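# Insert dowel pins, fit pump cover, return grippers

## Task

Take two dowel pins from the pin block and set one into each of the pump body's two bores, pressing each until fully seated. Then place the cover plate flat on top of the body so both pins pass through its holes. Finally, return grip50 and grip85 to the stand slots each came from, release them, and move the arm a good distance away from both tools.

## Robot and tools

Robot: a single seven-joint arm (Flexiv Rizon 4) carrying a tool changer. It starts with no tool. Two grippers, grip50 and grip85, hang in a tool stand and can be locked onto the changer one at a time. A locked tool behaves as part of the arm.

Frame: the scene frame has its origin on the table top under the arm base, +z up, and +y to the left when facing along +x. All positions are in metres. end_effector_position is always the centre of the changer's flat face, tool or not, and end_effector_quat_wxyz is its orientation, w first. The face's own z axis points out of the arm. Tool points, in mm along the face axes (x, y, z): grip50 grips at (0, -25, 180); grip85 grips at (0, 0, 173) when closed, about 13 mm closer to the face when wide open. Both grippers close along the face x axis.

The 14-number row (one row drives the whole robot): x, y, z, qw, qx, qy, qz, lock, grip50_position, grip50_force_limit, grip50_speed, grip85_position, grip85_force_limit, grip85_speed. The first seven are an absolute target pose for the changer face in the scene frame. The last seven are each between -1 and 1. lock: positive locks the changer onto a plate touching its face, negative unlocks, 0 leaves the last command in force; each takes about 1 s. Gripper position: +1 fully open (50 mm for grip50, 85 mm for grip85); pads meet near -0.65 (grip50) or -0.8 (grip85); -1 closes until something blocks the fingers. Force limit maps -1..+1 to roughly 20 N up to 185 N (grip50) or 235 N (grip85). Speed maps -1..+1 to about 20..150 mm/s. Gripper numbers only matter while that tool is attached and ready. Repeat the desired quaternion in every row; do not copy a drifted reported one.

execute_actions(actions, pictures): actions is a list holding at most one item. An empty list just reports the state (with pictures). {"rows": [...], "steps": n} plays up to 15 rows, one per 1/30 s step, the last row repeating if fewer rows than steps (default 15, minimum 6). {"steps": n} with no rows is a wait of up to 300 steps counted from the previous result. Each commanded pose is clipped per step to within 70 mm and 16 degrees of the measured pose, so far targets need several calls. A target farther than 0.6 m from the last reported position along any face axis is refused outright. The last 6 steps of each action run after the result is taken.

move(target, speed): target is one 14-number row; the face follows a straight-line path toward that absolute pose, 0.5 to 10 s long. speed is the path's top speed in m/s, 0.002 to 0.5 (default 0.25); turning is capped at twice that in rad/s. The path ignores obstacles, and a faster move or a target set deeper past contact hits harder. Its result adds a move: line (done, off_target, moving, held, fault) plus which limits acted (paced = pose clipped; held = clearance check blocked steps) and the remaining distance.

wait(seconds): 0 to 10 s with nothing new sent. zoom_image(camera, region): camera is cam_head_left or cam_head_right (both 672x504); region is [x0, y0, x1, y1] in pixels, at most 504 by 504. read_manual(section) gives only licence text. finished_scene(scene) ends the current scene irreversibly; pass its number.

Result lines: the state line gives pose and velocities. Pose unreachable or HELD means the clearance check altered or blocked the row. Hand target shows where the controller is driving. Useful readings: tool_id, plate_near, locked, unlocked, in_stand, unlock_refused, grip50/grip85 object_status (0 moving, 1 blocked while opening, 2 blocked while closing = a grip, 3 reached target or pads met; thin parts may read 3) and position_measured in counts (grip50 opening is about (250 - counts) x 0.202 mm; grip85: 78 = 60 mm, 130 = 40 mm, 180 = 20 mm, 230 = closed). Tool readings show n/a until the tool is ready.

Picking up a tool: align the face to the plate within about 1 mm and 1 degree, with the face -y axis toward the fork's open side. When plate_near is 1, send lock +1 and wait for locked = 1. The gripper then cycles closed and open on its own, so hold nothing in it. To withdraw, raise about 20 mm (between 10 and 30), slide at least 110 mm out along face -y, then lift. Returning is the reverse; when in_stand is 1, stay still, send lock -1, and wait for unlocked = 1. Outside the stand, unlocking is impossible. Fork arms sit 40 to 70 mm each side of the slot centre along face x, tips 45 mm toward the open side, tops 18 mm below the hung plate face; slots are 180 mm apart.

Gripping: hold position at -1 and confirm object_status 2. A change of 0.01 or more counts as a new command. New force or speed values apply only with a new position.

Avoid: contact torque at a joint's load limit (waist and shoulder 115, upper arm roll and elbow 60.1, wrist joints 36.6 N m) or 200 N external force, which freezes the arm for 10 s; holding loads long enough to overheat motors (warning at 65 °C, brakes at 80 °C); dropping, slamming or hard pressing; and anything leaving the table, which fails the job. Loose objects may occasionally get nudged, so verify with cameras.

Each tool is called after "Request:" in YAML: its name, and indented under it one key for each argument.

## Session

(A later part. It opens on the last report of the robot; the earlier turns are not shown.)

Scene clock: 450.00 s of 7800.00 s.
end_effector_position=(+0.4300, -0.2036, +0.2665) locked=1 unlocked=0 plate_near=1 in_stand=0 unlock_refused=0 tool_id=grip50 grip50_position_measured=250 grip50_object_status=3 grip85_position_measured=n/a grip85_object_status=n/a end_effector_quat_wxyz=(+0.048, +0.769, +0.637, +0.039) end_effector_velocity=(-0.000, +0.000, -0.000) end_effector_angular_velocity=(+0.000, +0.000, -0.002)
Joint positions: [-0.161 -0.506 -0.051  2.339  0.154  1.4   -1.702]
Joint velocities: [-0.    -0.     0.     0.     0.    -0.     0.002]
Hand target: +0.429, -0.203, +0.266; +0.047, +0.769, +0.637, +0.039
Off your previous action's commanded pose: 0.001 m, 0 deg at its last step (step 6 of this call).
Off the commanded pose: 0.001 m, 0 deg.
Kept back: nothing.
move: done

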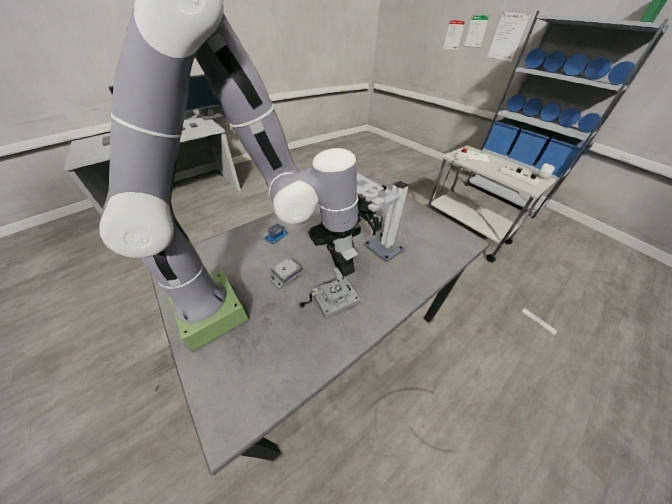

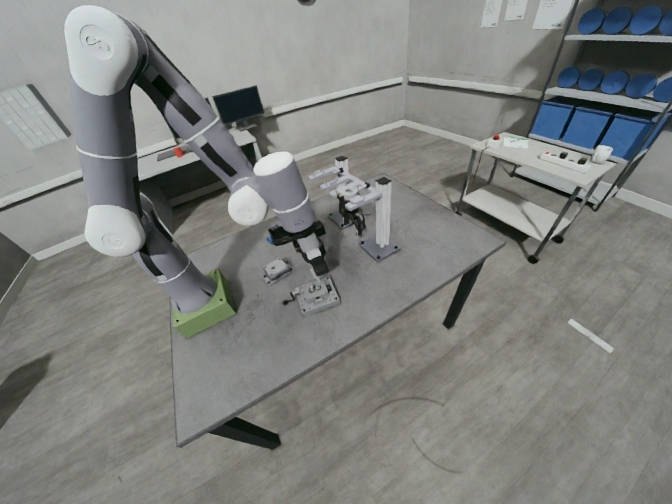

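Request:
execute_actions:
  actions:
    - {"rows":[[0.4304,-0.2091,0.2680,0.047,0.7685,0.6368,0.0389,0,-1,1,0,0,0,0],[0.4304,-0.2091,0.2680,0.047,0.7685,0.6368,0.0389,0,-1,1,0,0,0,0],[0.4304,-0.2091,0.2680,0.047,0.7685,0.6368,0.0389,0,-1,1,0,0,0,0],[0.4304,-0.2091,0.2680,0.047,0.7685,0.6368,0.0389,0,-1,1,0,0,0,0],[0.4304,-0.2091,0.2680,0.047,0.7685,0.6368,0.0389,0,-1,1,0,0,0,0],[0.4304,-0.2091,0.2680,0.047,0.7685,0.6368,0.0389,0,-1,1,0,0,0,0],[0.4304,-0.2091,0.2680,0.047,0.7685,0.6368,0.0389,0,-1,1,0,0,0,0],[0.4304,-0.2091,0.2670,0.047,0.7685,0.6368,0.0389,0,-1,1,0,0,0,0],[0.4304,-0.2091,0.2658,0.047,0.7685,0.6368,0.0389,0,-1,1,0,0,0,0]]}

Request:
move:
  target: [0.4316,-0.2031,0.2658,0.047,0.7685,0.6368,0.0389,0,-1,1,0,0,0,0]
  speed: 0.002

Request:
execute_actions:
  actions:
    - {"rows":[[0.4311,-0.2093,0.2680,0.047,0.7685,0.6368,0.0389,0,-1,1,0,0,0,0],[0.4311,-0.2093,0.2680,0.047,0.7685,0.6368,0.0389,0,-1,1,0,0,0,0],[0.4311,-0.2093,0.2680,0.047,0.7685,0.6368,0.0389,0,-1,1,0,0,0,0],[0.4311,-0.2093,0.2680,0.047,0.7685,0.6368,0.0389,0,-1,1,0,0,0,0],[0.4311,-0.2093,0.2680,0.047,0.7685,0.6368,0.0389,0,-1,1,0,0,0,0],[0.4311,-0.2093,0.2680,0.047,0.7685,0.6368,0.0389,0,-1,1,0,0,0,0],[0.4311,-0.2093,0.2680,0.047,0.7685,0.6368,0.0389,0,-1,1,0,0,0,0],[0.4311,-0.2093,0.2670,0.047,0.7685,0.6368,0.0389,0,-1,1,0,0,0,0],[0.4311,-0.2093,0.2658,0.047,0.7685,0.6368,0.0389,0,-1,1,0,0,0,0]]}

Request:
move:
  target: [0.4323,-0.2033,0.2658,0.047,0.7685,0.6368,0.0389,0,-1,1,0,0,0,0]
  speed: 0.002

Request:
execute_actions:
  actions:
    - {"rows":[[0.4318,-0.2094,0.2680,0.047,0.7685,0.6368,0.0389,0,-1,1,0,0,0,0],[0.4318,-0.2094,0.2680,0.047,0.7685,0.6368,0.0389,0,-1,1,0,0,0,0],[0.4318,-0.2094,0.2680,0.047,0.7685,0.6368,0.0389,0,-1,1,0,0,0,0],[0.4318,-0.2094,0.2680,0.047,0.7685,0.6368,0.0389,0,-1,1,0,0,0,0],[0.4318,-0.2094,0.2680,0.047,0.7685,0.6368,0.0389,0,-1,1,0,0,0,0],[0.4318,-0.2094,0.2680,0.047,0.7685,0.6368,0.0389,0,-1,1,0,0,0,0],[0.4318,-0.2094,0.2680,0.047,0.7685,0.6368,0.0389,0,-1,1,0,0,0,0],[0.4318,-0.2094,0.2670,0.047,0.7685,0.6368,0.0389,0,-1,1,0,0,0,0],[0.4318,-0.2094,0.2658,0.047,0.7685,0.6368,0.0389,0,-1,1,0,0,0,0]]}

Request:
move:
  target: [0.4330,-0.2034,0.2658,0.047,0.7685,0.6368,0.0389,0,-1,1,0,0,0,0]
  speed: 0.002

Scene clock: 451.50 s of 7800.00 s.
end_effector_position=(+0.4306, -0.2091, +0.2674) locked=1 unlocked=0 plate_near=1 in_stand=0 unlock_refused=0 tool_id=grip50 grip50_position_measured=250 grip50_object_status=3 grip85_position_measured=n/a grip85_object_status=n/a end_effector_quat_wxyz=(+0.047, +0.769, +0.637, +0.039) end_effector_velocity=(-0.001, +0.002, -0.027) end_effector_angular_velocity=(+0.002, +0.005, +0.002)
Joint positions: [-0.176 -0.506 -0.049  2.329  0.151  1.388 -1.713]
Joint velocities: [-0.011 -0.08   0.022 -0.011  0.013  0.064 -0.008]
Steps of this call (steps 1 to 36: nothing new was sent; steps 37 to 45: the first 9 steps of this action). Readings (end_effector_position | what the end effector reports):
37: (+0.4301, -0.2039, +0.2666) | locked=1 unlocked=0 plate_near=1 in_stand=0 unlock_refused=0 tool_id=grip50 grip50_position_measured=250 grip50_object_status=3 grip85_position_measured=n/a grip85_object_status=n/a
38: (+0.4302, -0.2055, +0.2670) | locked=1 unlocked=0 plate_near=1 in_stand=0 unlock_refused=0 tool_id=grip50 grip50_position_measured=250 grip50_object_status=3 grip85_position_measured=n/a grip85_object_status=n/a
40: (+0.4304, -0.2097, +0.2682) | locked=1 unlocked=0 plate_near=1 in_stand=0 unlock_refused=0 tool_id=grip50 grip50_position_measured=250 grip50_object_status=3 grip85_position_measured=n/a grip85_object_status=n/a
44: (+0.4305, -0.2092, +0.2680) | locked=1 unlocked=0 plate_near=1 in_stand=0 unlock_refused=0 tool_id=grip50 grip50_position_measured=250 grip50_object_status=3 grip85_position_measured=n/a grip85_object_status=n/a
45: the state above

Scene clock: 455.07 s of 7800.00 s.
end_effector_position=(+0.4321, -0.2040, +0.2666) locked=1 unlocked=0 plate_near=1 in_stand=0 unlock_refused=0 tool_id=grip50 grip50_position_measured=250 grip50_object_status=3 grip85_position_measured=n/a grip85_object_status=n/a end_effector_quat_wxyz=(+0.048, +0.769, +0.637, +0.039) end_effector_velocity=(-0.000, +0.000, -0.000) end_effector_angular_velocity=(-0.000, +0.001, +0.001)
Joint positions: [-0.161 -0.508 -0.051  2.333  0.152  1.396 -1.701]
Joint velocities: [ 0.    -0.     0.     0.    -0.001  0.    -0.   ]
Hand target: +0.432, -0.203, +0.266; +0.047, +0.769, +0.637, +0.039
Off your previous action's commanded pose: 0.001 m, 0 deg at its last step (step 6 of this call).
Off the commanded pose: 0.001 m, 0 deg.
Kept back: nothing.
move: done

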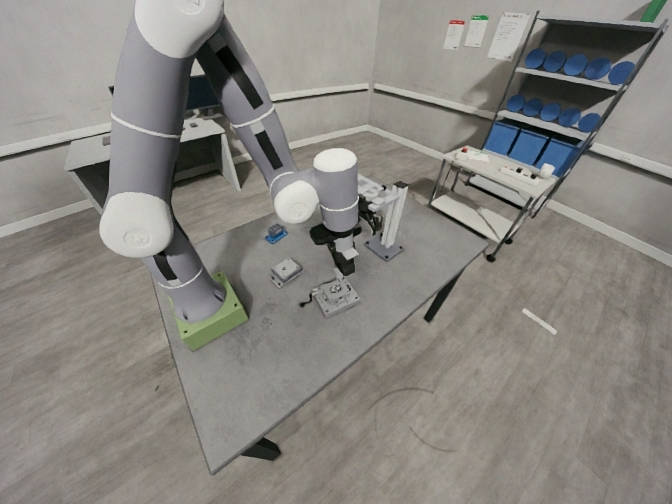

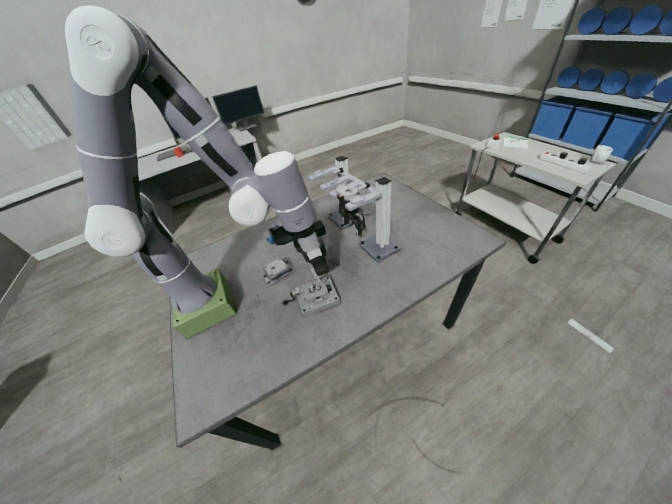

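Scene clock: 455.37 s of 7800.00 s.
end_effector_position=(+0.4312, -0.2093, +0.2674) locked=1 unlocked=0 plate_near=1 in_stand=0 unlock_refused=0 tool_id=grip50 grip50_position_measured=250 grip50_object_status=3 grip85_position_measured=n/a grip85_object_status=n/a end_effector_quat_wxyz=(+0.047, +0.769, +0.637, +0.039) end_effector_velocity=(+0.001, +0.003, -0.026) end_effector_angular_velocity=(+0.001, +0.003, +0.004)
Joint positions: [-0.176 -0.507 -0.049  2.328  0.151  1.387 -1.713]
Joint velocities: [-0.011 -0.08   0.022 -0.013  0.012  0.065 -0.009]
Steps of this call (steps 1 to 9: the first 9 steps of this action). Readings (end_effector_position | what the end effector reports):
1: (+0.4321, -0.2043, +0.2667) | locked=1 unlocked=0 plate_near=1 in_stand=0 unlock_refused=0 tool_id=grip50 grip50_position_measured=250 grip50_object_status=3 grip85_position_measured=n/a grip85_object_status=n/a
2: (+0.4318, -0.2058, +0.2671) | locked=1 unlocked=0 plate_near=1 in_stand=0 unlock_refused=0 tool_id=grip50 grip50_position_measured=250 grip50_object_status=3 grip85_position_measured=n/a grip85_object_status=n/a
4: (+0.4310, -0.2099, +0.2681) | locked=1 unlocked=0 plate_near=1 in_stand=0 unlock_refused=0 tool_id=grip50 grip50_position_measured=250 grip50_object_status=3 grip85_position_measured=n/a grip85_object_status=n/a
8: (+0.4311, -0.2094, +0.2680) | locked=1 unlocked=0 plate_near=1 in_stand=0 unlock_refused=0 tool_id=grip50 grip50_position_measured=250 grip50_object_status=3 grip85_position_measured=n/a grip85_object_status=n/a
9: the state above

Scene clock: 458.93 s of 7800.00 s.
end_effector_position=(+0.4328, -0.2042, +0.2666) locked=1 unlocked=0 plate_near=1 in_stand=0 unlock_refused=0 tool_id=grip50 grip50_position_measured=250 grip50_object_status=3 grip85_position_measured=n/a grip85_object_status=n/a end_effector_quat_wxyz=(+0.048, +0.769, +0.637, +0.039) end_effector_velocity=(+0.000, -0.000, +0.000) end_effector_angular_velocity=(-0.000, -0.001, +0.000)
Joint positions: [-0.161 -0.509 -0.051  2.331  0.152  1.395 -1.701]
Joint velocities: [ 0.     0.    -0.    -0.     0.     0.    -0.001]
Hand target: +0.432, -0.203, +0.266; +0.047, +0.769, +0.637, +0.039
Off your previous action's commanded pose: 0.001 m, 0 deg at its last step (step 6 of this call).
Off the commanded pose: 0.001 m, 0 deg.
Kept back: nothing.
move: done

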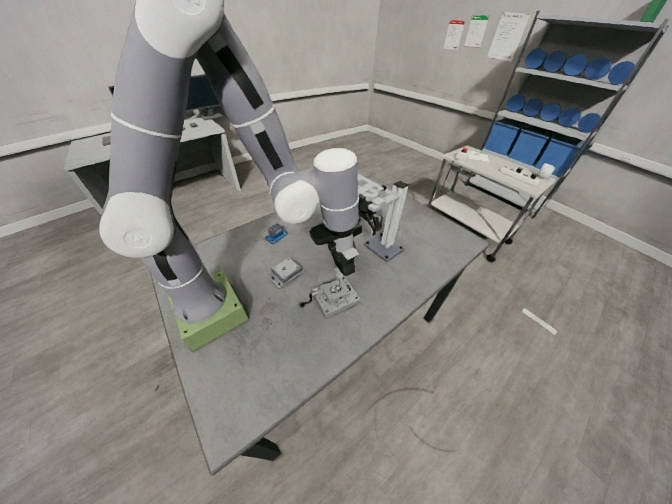

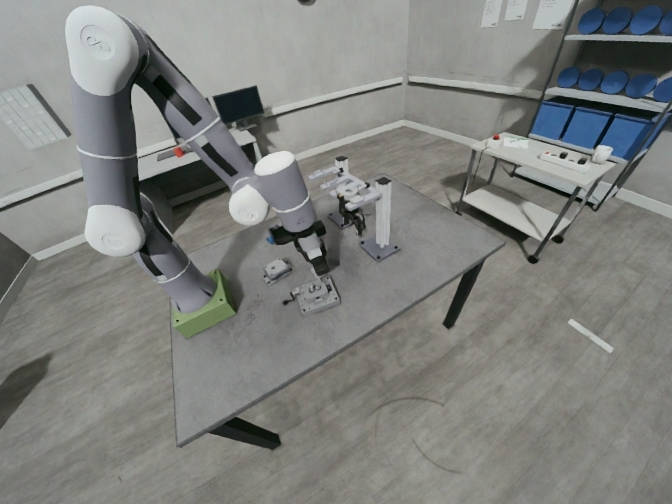

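Scene clock: 459.23 s of 7800.00 s.
end_effector_position=(+0.4319, -0.2094, +0.2674) locked=1 unlocked=0 plate_near=1 in_stand=0 unlock_refused=0 tool_id=grip50 grip50_position_measured=250 grip50_object_status=3 grip85_position_measured=n/a grip85_object_status=n/a end_effector_quat_wxyz=(+0.047, +0.769, +0.637, +0.039) end_effector_velocity=(+0.001, +0.002, -0.026) end_effector_angular_velocity=(+0.001, +0.003, +0.001)
Joint positions: [-0.176 -0.507 -0.049  2.326  0.15   1.386 -1.712]
Joint velocities: [-0.011 -0.08   0.021 -0.013  0.012  0.064 -0.007]
Steps of this call (steps 1 to 9: the first 9 steps of this action). Readings (end_effector_position | what the end effector reports):
1: (+0.4328, -0.2043, +0.2667) | locked=1 unlocked=0 plate_near=1 in_stand=0 unlock_refused=0 tool_id=grip50 grip50_position_measured=250 grip50_object_status=3 grip85_position_measured=n/a grip85_object_status=n/a
2: (+0.4326, -0.2058, +0.2672) | locked=1 unlocked=0 plate_near=1 in_stand=0 unlock_refused=0 tool_id=grip50 grip50_position_measured=250 grip50_object_status=3 grip85_position_measured=n/a grip85_object_status=n/a
4: (+0.4317, -0.2100, +0.2681) | locked=1 unlocked=0 plate_near=1 in_stand=0 unlock_refused=0 tool_id=grip50 grip50_position_measured=250 grip50_object_status=3 grip85_position_measured=n/a grip85_object_status=n/a
8: (+0.4318, -0.2095, +0.2680) | locked=1 unlocked=0 plate_near=1 in_stand=0 unlock_refused=0 tool_id=grip50 grip50_position_measured=250 grip50_object_status=3 grip85_position_measured=n/a grip85_object_status=n/a
9: the state above

Scene clock: 462.80 s of 7800.00 s.
end_effector_position=(+0.4335, -0.2043, +0.2666) locked=1 unlocked=0 plate_near=1 in_stand=0 unlock_refused=0 tool_id=grip50 grip50_position_measured=250 grip50_object_status=3 grip85_position_measured=n/a grip85_object_status=n/a end_effector_quat_wxyz=(+0.048, +0.769, +0.637, +0.039) end_effector_velocity=(-0.000, -0.000, -0.000) end_effector_angular_velocity=(-0.000, +0.000, +0.000)
Joint positions: [-0.161 -0.51  -0.052  2.329  0.152  1.394 -1.7  ]
Joint velocities: [-0.    -0.    -0.    -0.    -0.001 -0.     0.   ]
Hand target: +0.433, -0.203, +0.266; +0.047, +0.769, +0.637, +0.039
Off your previous action's commanded pose: 0.001 m, 0 deg at its last step (step 6 of this call).
Off the commanded pose: 0.001 m, 0 deg.
Kept back: nothing.
move: done

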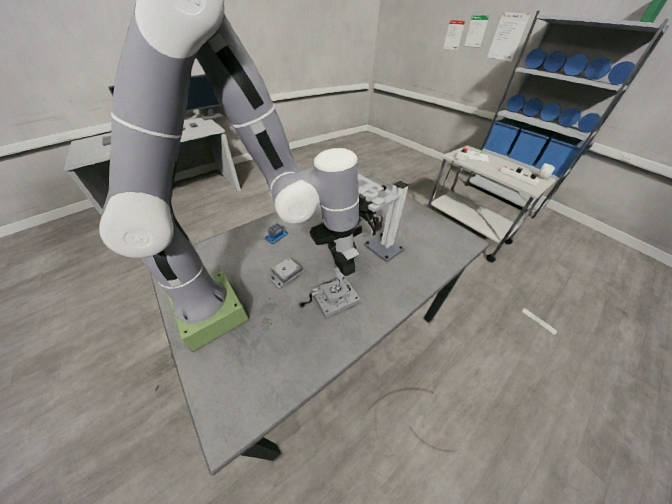

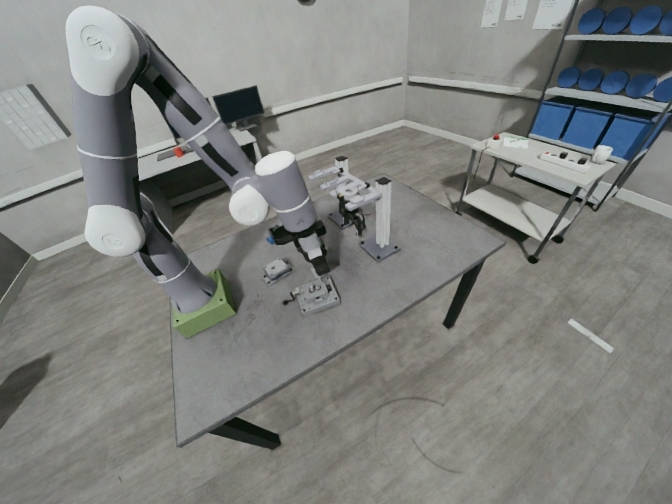

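Request:
move:
  target: [0.4307,-0.2036,0.268,0.047,0.7685,0.6368,0.0389,0,-1,1,0,0,0,0]
  speed: 0.005

Request:
move:
  target: [0.4307,-0.2036,0.2655,0.047,0.7685,0.6368,0.0389,0,-1,1,0,0,0,0]
  speed: 0.003

Request:
move:
  target: [0.4309,-0.2024,0.2655,0.047,0.7685,0.6368,0.0389,0,-1,1,0,0,0,0]
  speed: 0.002

Request:
move:
  target: [0.4311,-0.2012,0.2655,0.047,0.7685,0.6368,0.0389,0,-1,1,0,0,0,0]
  speed: 0.002

Request:
move:
  target: [0.4314,-0.1998,0.2655,0.047,0.7685,0.6368,0.0389,0,-1,1,0,0,0,0]
  speed: 0.002

Scene clock: 464.13 s of 7800.00 s.
end_effector_position=(+0.4307, -0.2037, +0.2680) locked=1 unlocked=0 plate_near=1 in_stand=0 unlock_refused=0 tool_id=grip50 grip50_position_measured=250 grip50_object_status=3 grip85_position_measured=n/a grip85_object_status=n/a end_effector_quat_wxyz=(+0.047, +0.769, +0.637, +0.039) end_effector_velocity=(-0.000, -0.000, -0.000) end_effector_angular_velocity=(-0.000, +0.001, +0.001)
Joint positions: [-0.161 -0.502 -0.052  2.337  0.152  1.391 -1.701]
Joint velocities: [-0.    -0.    -0.     0.    -0.     0.    -0.001]
Hand target: +0.431, -0.204, +0.268; +0.047, +0.769, +0.637, +0.039
Off the commanded pose: 0.000 m, 0 deg.
Kept back: nothing.
move: done

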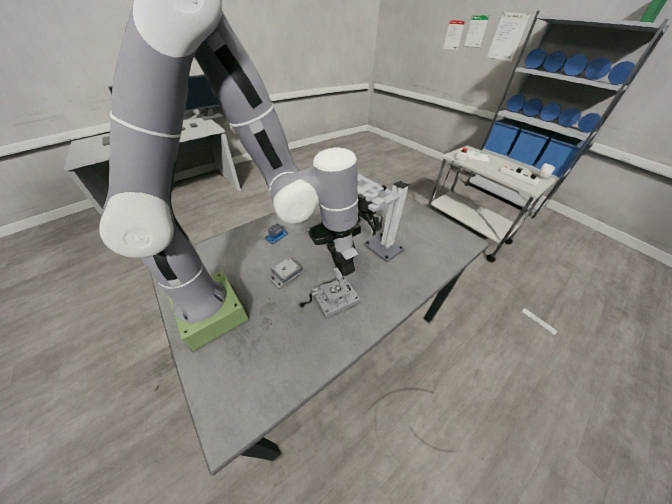

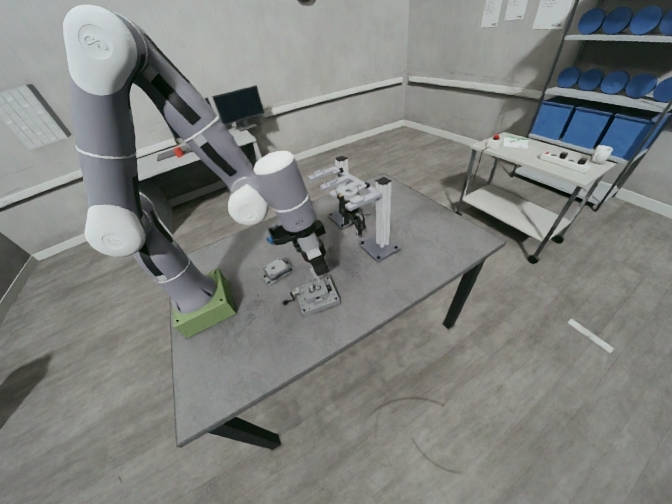

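Scene clock: 465.17 s of 7800.00 s.
end_effector_position=(+0.4311, -0.2038, +0.2663) locked=1 unlocked=0 plate_near=1 in_stand=0 unlock_refused=0 tool_id=grip50 grip50_position_measured=250 grip50_object_status=3 grip85_position_measured=n/a grip85_object_status=n/a end_effector_quat_wxyz=(+0.048, +0.769, +0.637, +0.040) end_effector_velocity=(+0.000, +0.000, +0.000) end_effector_angular_velocity=(-0.000, -0.000, +0.001)
Joint positions: [-0.163 -0.508 -0.049  2.335  0.152  1.397 -1.701]
Joint velocities: [-0.  0.  0.  0. -0.  0. -0.]
Hand target: +0.431, -0.204, +0.266; +0.047, +0.769, +0.637, +0.039
Off the commanded pose: 0.001 m, 0 deg.
Kept back: nothing.
move: done

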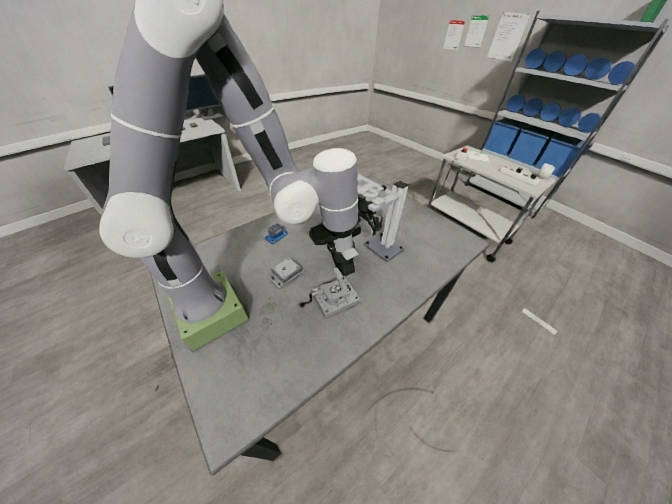

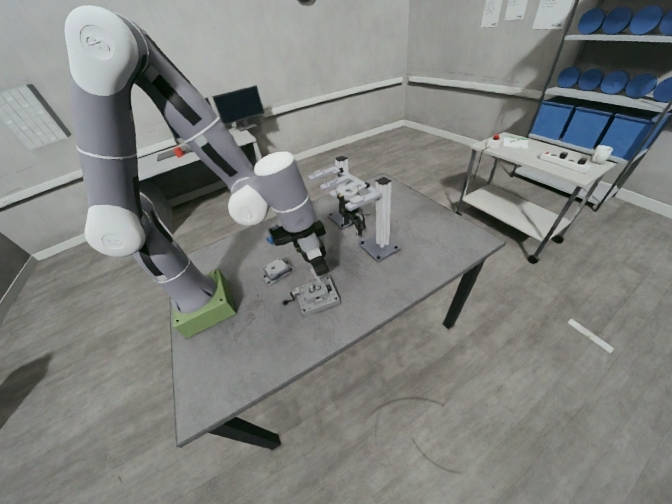

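Scene clock: 466.20 s of 7800.00 s.
end_effector_position=(+0.4313, -0.2033, +0.2663) locked=1 unlocked=0 plate_near=1 in_stand=0 unlock_refused=0 tool_id=grip50 grip50_position_measured=250 grip50_object_status=3 grip85_position_measured=n/a grip85_object_status=n/a end_effector_quat_wxyz=(+0.048, +0.769, +0.637, +0.039) end_effector_velocity=(+0.000, -0.000, +0.000) end_effector_angular_velocity=(-0.000, -0.000, +0.000)
Joint positions: [-0.16  -0.508 -0.051  2.336  0.152  1.399 -1.699]
Joint velocities: [-0. -0. -0. -0.  0. -0. -0.]
Hand target: +0.431, -0.202, +0.265; +0.047, +0.769, +0.637, +0.039
Off the commanded pose: 0.001 m, 0 deg.
Kept back: nothing.
move: done

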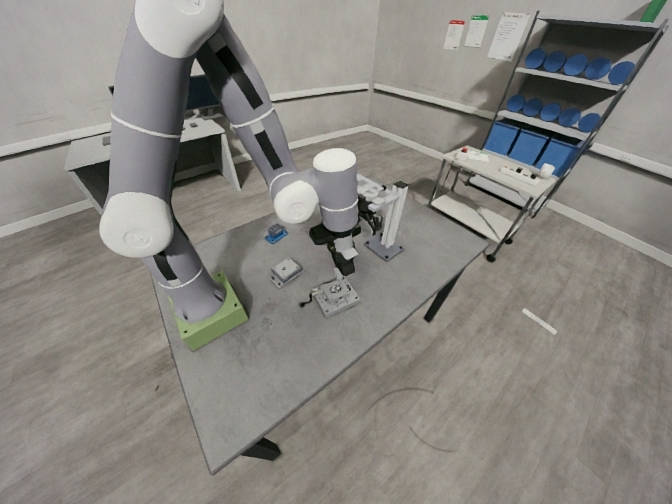

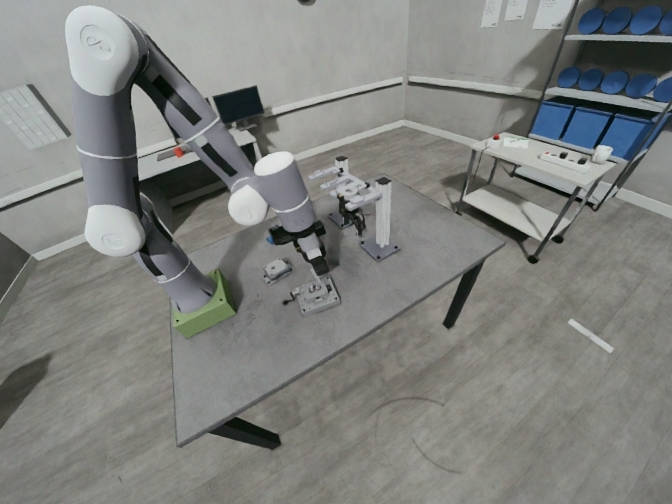

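Scene clock: 467.57 s of 7800.00 s.
end_effector_position=(+0.4314, -0.2026, +0.2664) locked=1 unlocked=0 plate_near=1 in_stand=0 unlock_refused=0 tool_id=grip50 grip50_position_measured=250 grip50_object_status=3 grip85_position_measured=n/a grip85_object_status=n/a end_effector_quat_wxyz=(+0.048, +0.769, +0.636, +0.039) end_effector_velocity=(-0.000, -0.000, +0.000) end_effector_angular_velocity=(-0.000, -0.000, +0.000)
Joint positions: [-0.157 -0.508 -0.052  2.337  0.152  1.4   -1.697]
Joint velocities: [ 0.     0.    -0.     0.     0.    -0.    -0.001]
Hand target: +0.431, -0.201, +0.265; +0.047, +0.769, +0.637, +0.039
Off the commanded pose: 0.002 m, 0 deg.
Kept back: nothing.
move: done

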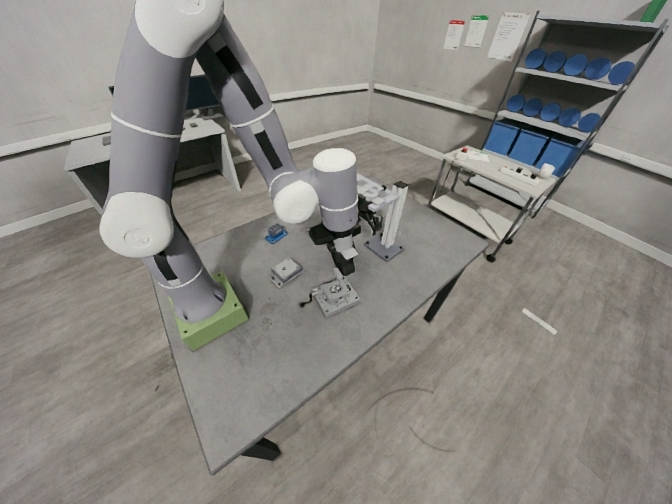

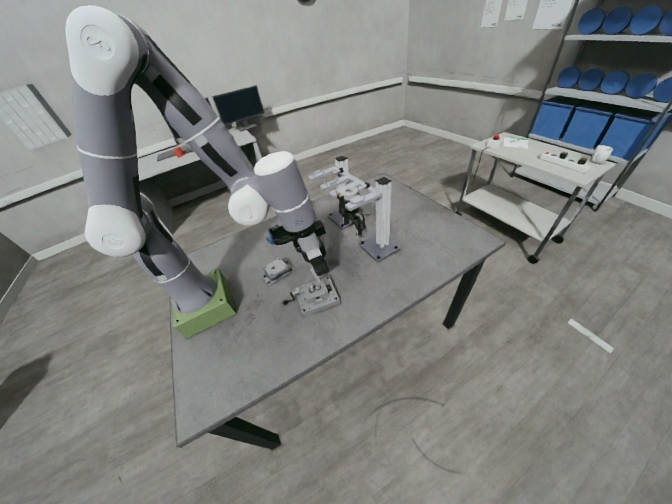

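Scene clock: 469.27 s of 7800.00 s.
end_effector_position=(+0.4316, -0.2018, +0.2664) locked=1 unlocked=0 plate_near=1 in_stand=0 unlock_refused=0 tool_id=grip50 grip50_position_measured=250 grip50_object_status=3 grip85_position_measured=n/a grip85_object_status=n/a end_effector_quat_wxyz=(+0.049, +0.769, +0.636, +0.039) end_effector_velocity=(+0.000, -0.000, -0.000) end_effector_angular_velocity=(-0.000, +0.000, +0.000)
Joint positions: [-0.153 -0.507 -0.055  2.338  0.154  1.4   -1.695]
Joint velocities: [ 0.    -0.    -0.001 -0.     0.    -0.    -0.001]
Hand target: +0.431, -0.200, +0.265; +0.047, +0.769, +0.637, +0.039
Off the commanded pose: 0.002 m, 0 deg.
Kept back: nothing.
move: done

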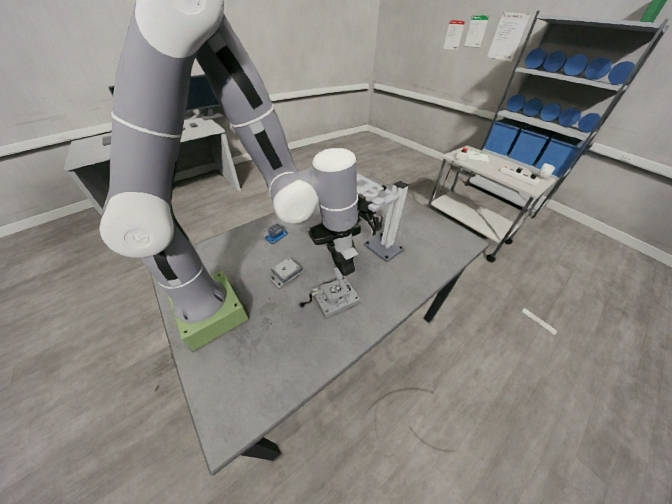

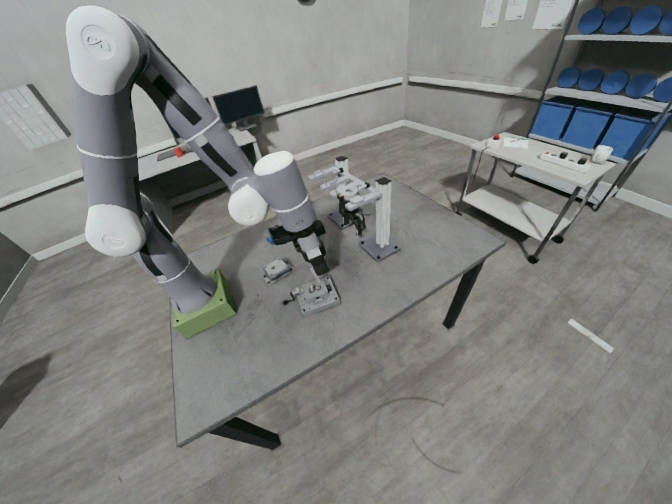

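Request:
move:
  target: [0.4308,-0.2043,0.2657,0.047,0.7685,0.6368,0.0389,0,-1,1,0,0,0,0]
  speed: 0.003

Request:
move:
  target: [0.4185,-0.2020,0.2652,0.0705,0.7667,0.6353,0.0584,0,-1,1,0,0,0,0]
  speed: 0.004

Request:
move:
  target: [0.4063,-0.1997,0.2642,0.0939,0.7642,0.6332,0.0778,0,-1,1,0,0,0,0]
  speed: 0.004

Scene clock: 470.90 s of 7800.00 s.
end_effector_position=(+0.4313, -0.2042, +0.2662) locked=1 unlocked=0 plate_near=1 in_stand=0 unlock_refused=0 tool_id=grip50 grip50_position_measured=250 grip50_object_status=3 grip85_position_measured=n/a grip85_object_status=n/a end_effector_quat_wxyz=(+0.048, +0.769, +0.637, +0.039) end_effector_velocity=(+0.000, +0.000, +0.000) end_effector_angular_velocity=(+0.000, -0.000, -0.001)
Joint positions: [-0.163 -0.508 -0.05   2.334  0.154  1.396 -1.704]
Joint velocities: [-0.    -0.     0.    -0.    -0.     0.     0.001]
Hand target: +0.431, -0.204, +0.266; +0.047, +0.769, +0.637, +0.039
Off the commanded pose: 0.001 m, 0 deg.
Kept back: nothing.
move: done

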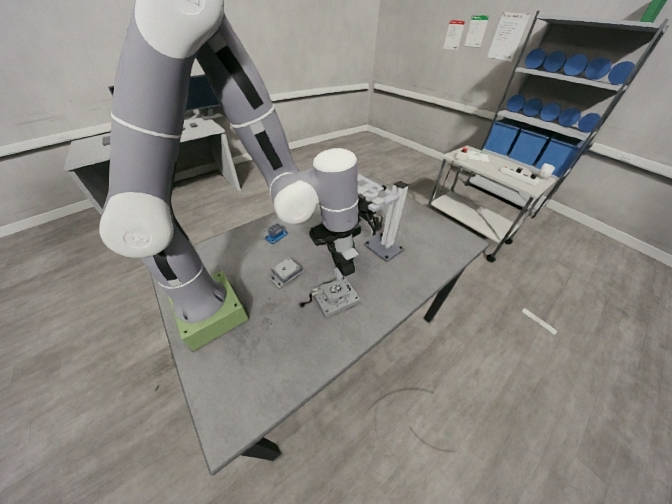

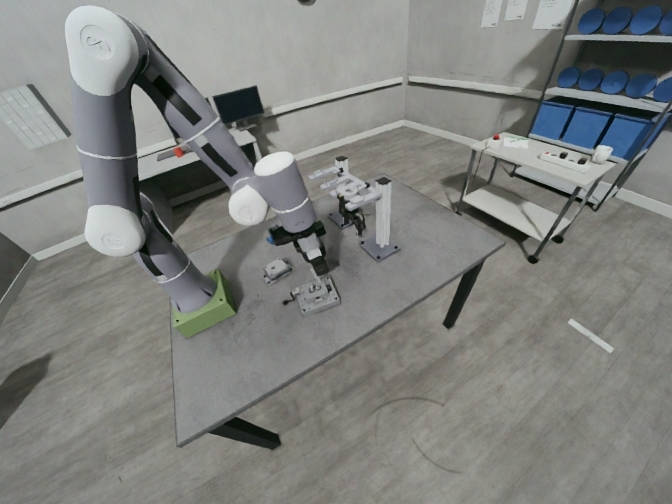

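Scene clock: 478.57 s of 7800.00 s.
end_effector_position=(+0.4190, -0.2020, +0.2656) locked=1 unlocked=0 plate_near=1 in_stand=0 unlock_refused=0 tool_id=grip50 grip50_position_measured=250 grip50_object_status=3 grip85_position_measured=n/a grip85_object_status=n/a end_effector_quat_wxyz=(+0.071, +0.767, +0.635, +0.059) end_effector_velocity=(+0.000, +0.000, +0.000) end_effector_angular_velocity=(+0.000, -0.000, -0.001)
Joint positions: [-0.193 -0.515 -0.014  2.385  0.157  1.517 -1.71 ]
Joint velocities: [-0.     0.     0.     0.    -0.     0.     0.002]
Hand target: +0.418, -0.202, +0.265; +0.070, +0.767, +0.635, +0.058
Off the commanded pose: 0.001 m, 0 deg.
Kept back: nothing.
move: done

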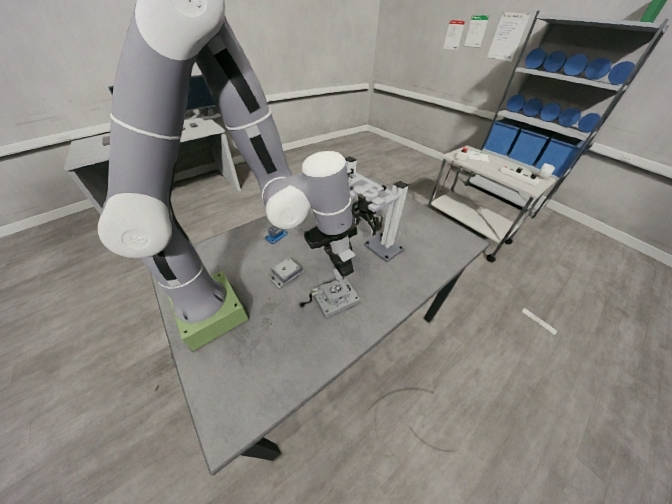

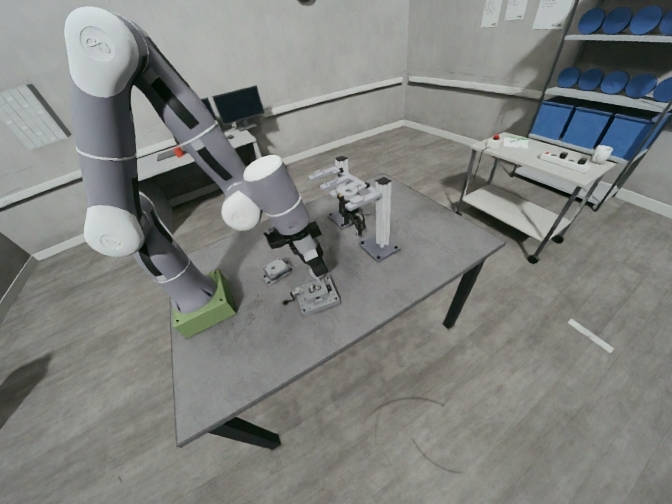

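Scene clock: 486.27 s of 7800.00 s.
end_effector_position=(+0.4067, -0.1997, +0.2646) locked=1 unlocked=0 plate_near=1 in_stand=0 unlock_refused=0 tool_id=grip50 grip50_position_measured=250 grip50_object_status=3 grip85_position_measured=n/a grip85_object_status=n/a end_effector_quat_wxyz=(+0.094, +0.764, +0.633, +0.078) end_effector_velocity=(-0.000, +0.000, -0.000) end_effector_angular_velocity=(+0.001, +0.000, -0.001)
Joint positions: [-0.226 -0.532  0.024  2.433  0.158  1.643 -1.715]
Joint velocities: [0.    0.    0.    0.    0.001 0.    0.001]
Hand target: +0.406, -0.200, +0.264; +0.094, +0.764, +0.633, +0.078
Off the commanded pose: 0.001 m, 0 deg.
Kept back: nothing.
move: done

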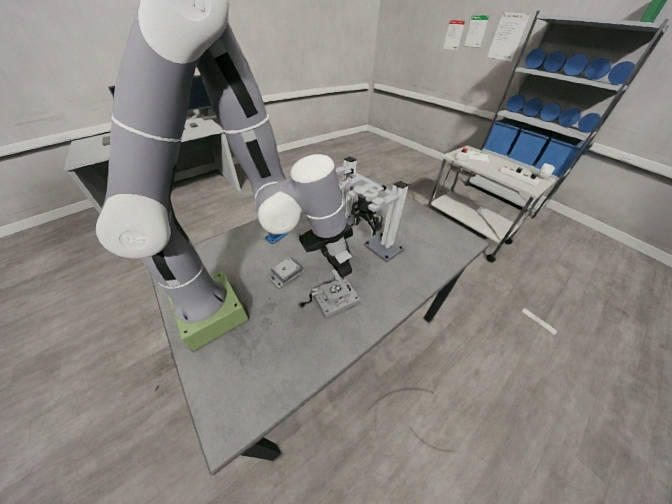

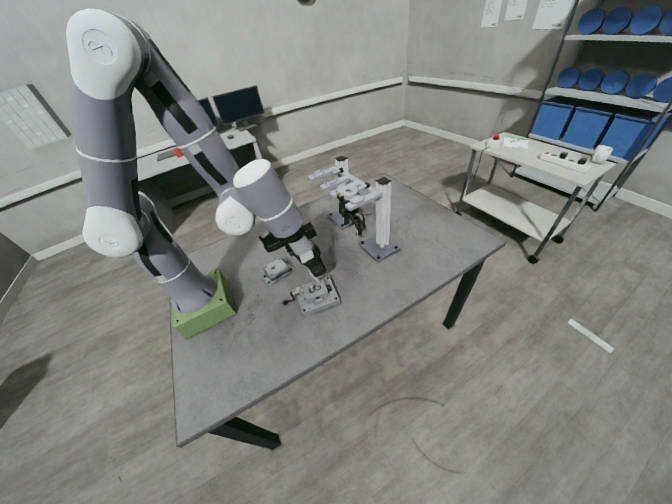

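Press a bit and nudge ±u.

Request:
move:
  target: [0.4063,-0.1997,0.2632,0.0939,0.7642,0.6332,0.0778,0,-1,1,0,0,0,0]
  speed: 0.003

Request:
move:
  target: [0.4075,-0.1999,0.2632,0.0939,0.7642,0.6332,0.0778,0,-1,1,0,0,0,0]
  speed: 0.002

Request:
move:
  target: [0.4045,-0.1994,0.2632,0.0939,0.7642,0.6332,0.0778,0,-1,1,0,0,0,0]
  speed: 0.002

Request:
zoom_image:
  camera: "cam_head_left"
  region: [318,262,368,302]

Scene clock: 487.23 s of 7800.00 s.
end_effector_position=(+0.4067, -0.1997, +0.2636) locked=1 unlocked=0 plate_near=1 in_stand=0 unlock_refused=0 tool_id=grip50 grip50_position_measured=250 grip50_object_status=3 grip85_position_measured=n/a grip85_object_status=n/a end_effector_quat_wxyz=(+0.094, +0.764, +0.633, +0.078) end_effector_velocity=(-0.000, -0.000, -0.000) end_effector_angular_velocity=(-0.000, +0.000, -0.001)
Joint positions: [-0.227 -0.535  0.025  2.432  0.158  1.647 -1.715]
Joint velocities: [ 0. -0. -0.  0.  0. -0.  0.]
Hand target: +0.406, -0.200, +0.263; +0.094, +0.764, +0.633, +0.078
Off the commanded pose: 0.001 m, 0 deg.
Kept back: nothing.
move: done

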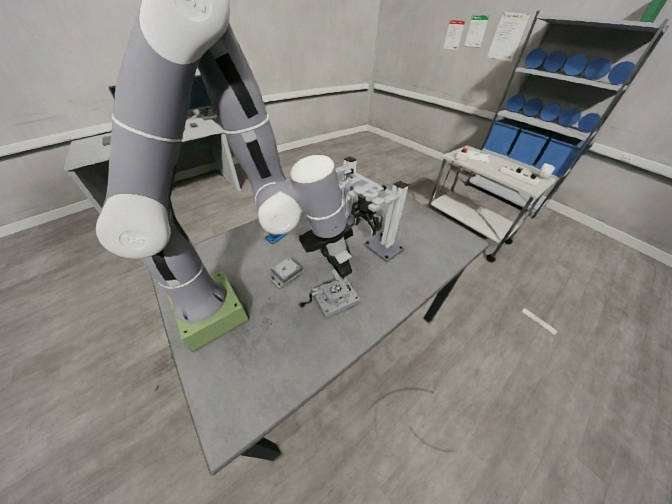

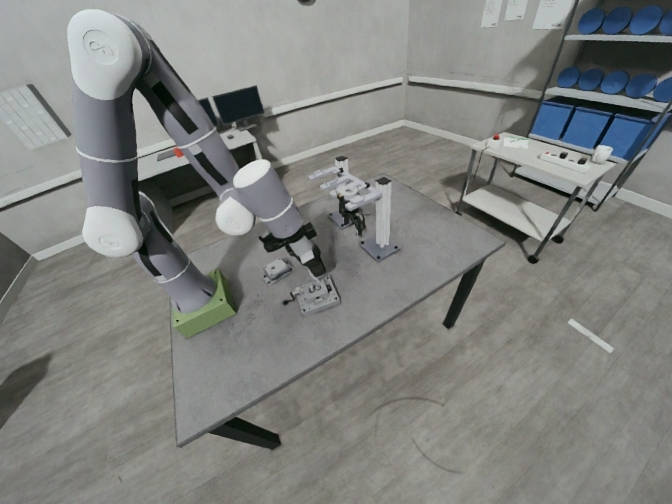

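Scene clock: 487.93 s of 7800.00 s.
end_effector_position=(+0.4074, -0.1999, +0.2633) locked=1 unlocked=0 plate_near=1 in_stand=0 unlock_refused=0 tool_id=grip50 grip50_position_measured=250 grip50_object_status=3 grip85_position_measured=n/a grip85_object_status=n/a end_effector_quat_wxyz=(+0.094, +0.764, +0.633, +0.078) end_effector_velocity=(-0.000, -0.000, -0.000) end_effector_angular_velocity=(+0.000, +0.000, -0.001)
Joint positions: [-0.226 -0.536  0.024  2.43   0.158  1.644 -1.715]
Joint velocities: [-0.    -0.    -0.    -0.    -0.    -0.     0.001]
Hand target: +0.408, -0.200, +0.263; +0.094, +0.764, +0.633, +0.078
Off the commanded pose: 0.000 m, 0 deg.
Kept back: nothing.
move: done

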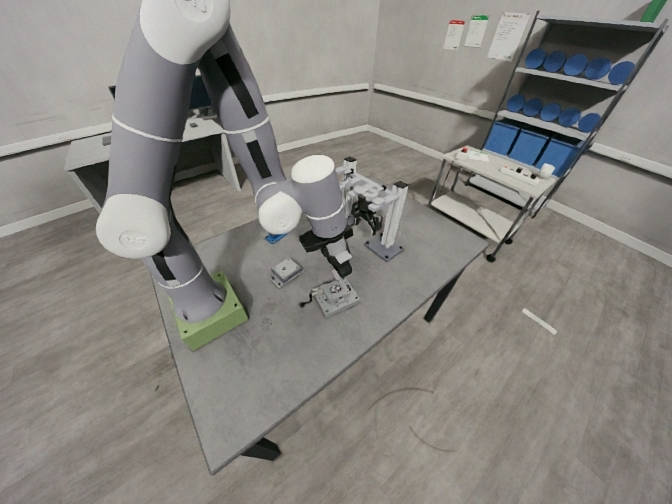

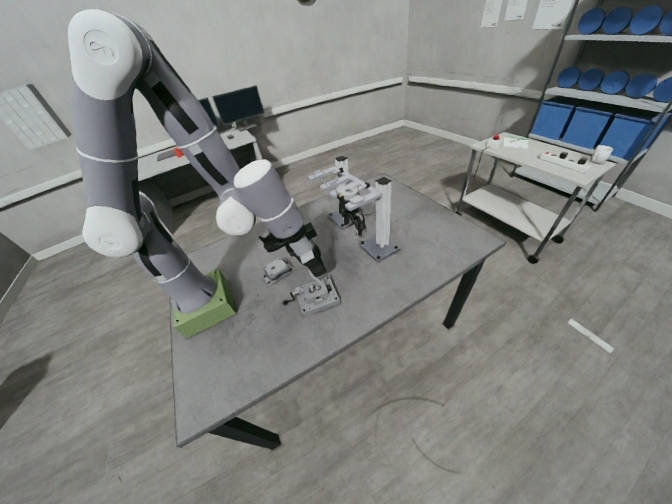

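Scene clock: 489.63 s of 7800.00 s.
end_effector_position=(+0.4056, -0.1994, +0.2634) locked=1 unlocked=0 plate_near=1 in_stand=0 unlock_refused=0 tool_id=grip50 grip50_position_measured=250 grip50_object_status=3 grip85_position_measured=n/a grip85_object_status=n/a end_effector_quat_wxyz=(+0.095, +0.764, +0.634, +0.078) end_effector_velocity=(-0.000, -0.000, -0.000) end_effector_angular_velocity=(-0.000, +0.001, -0.000)
Joint positions: [-0.228 -0.535  0.026  2.435  0.157  1.651 -1.715]
Joint velocities: [-0. -0. -0.  0. -0.  0. -0.]
Hand target: +0.405, -0.199, +0.263; +0.094, +0.764, +0.633, +0.078
Off the commanded pose: 0.001 m, 0 deg.
Kept back: nothing.
move: done

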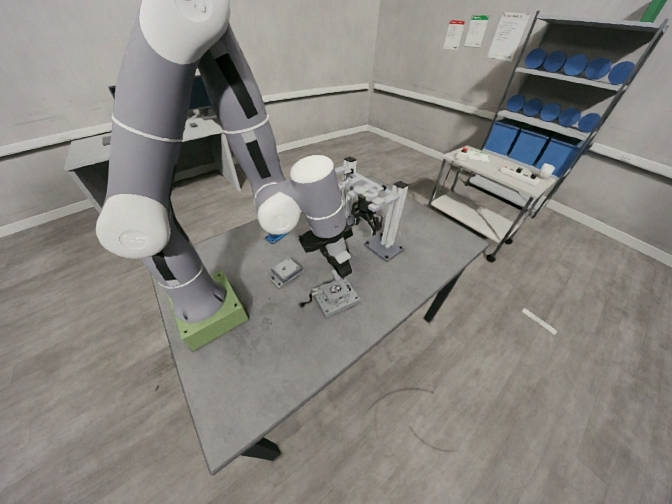

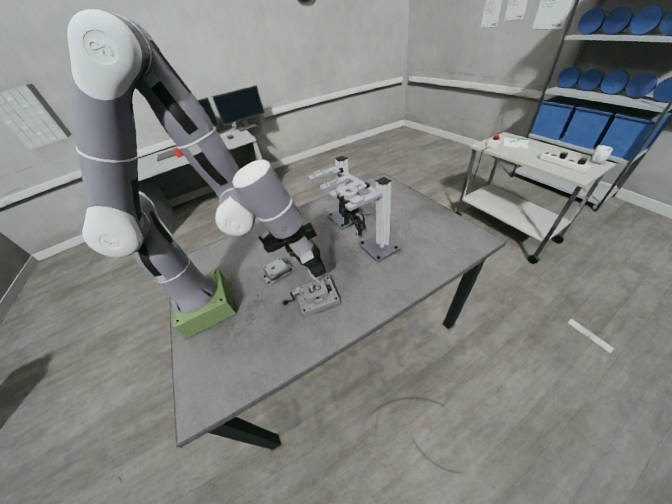

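Region (318, 262, 368, 302) of cam_head_left's 672x504 image, scaled by 10.080, with more detail than that image has; it fills the top 403 rows of this view, and the rest is white.

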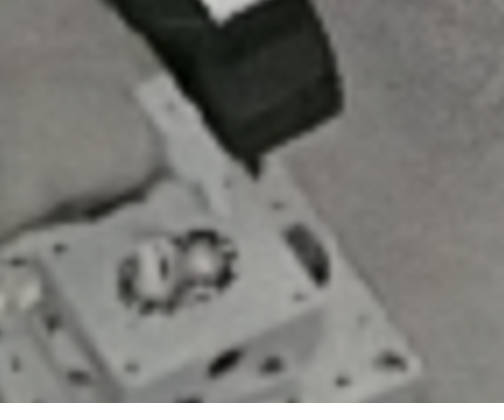

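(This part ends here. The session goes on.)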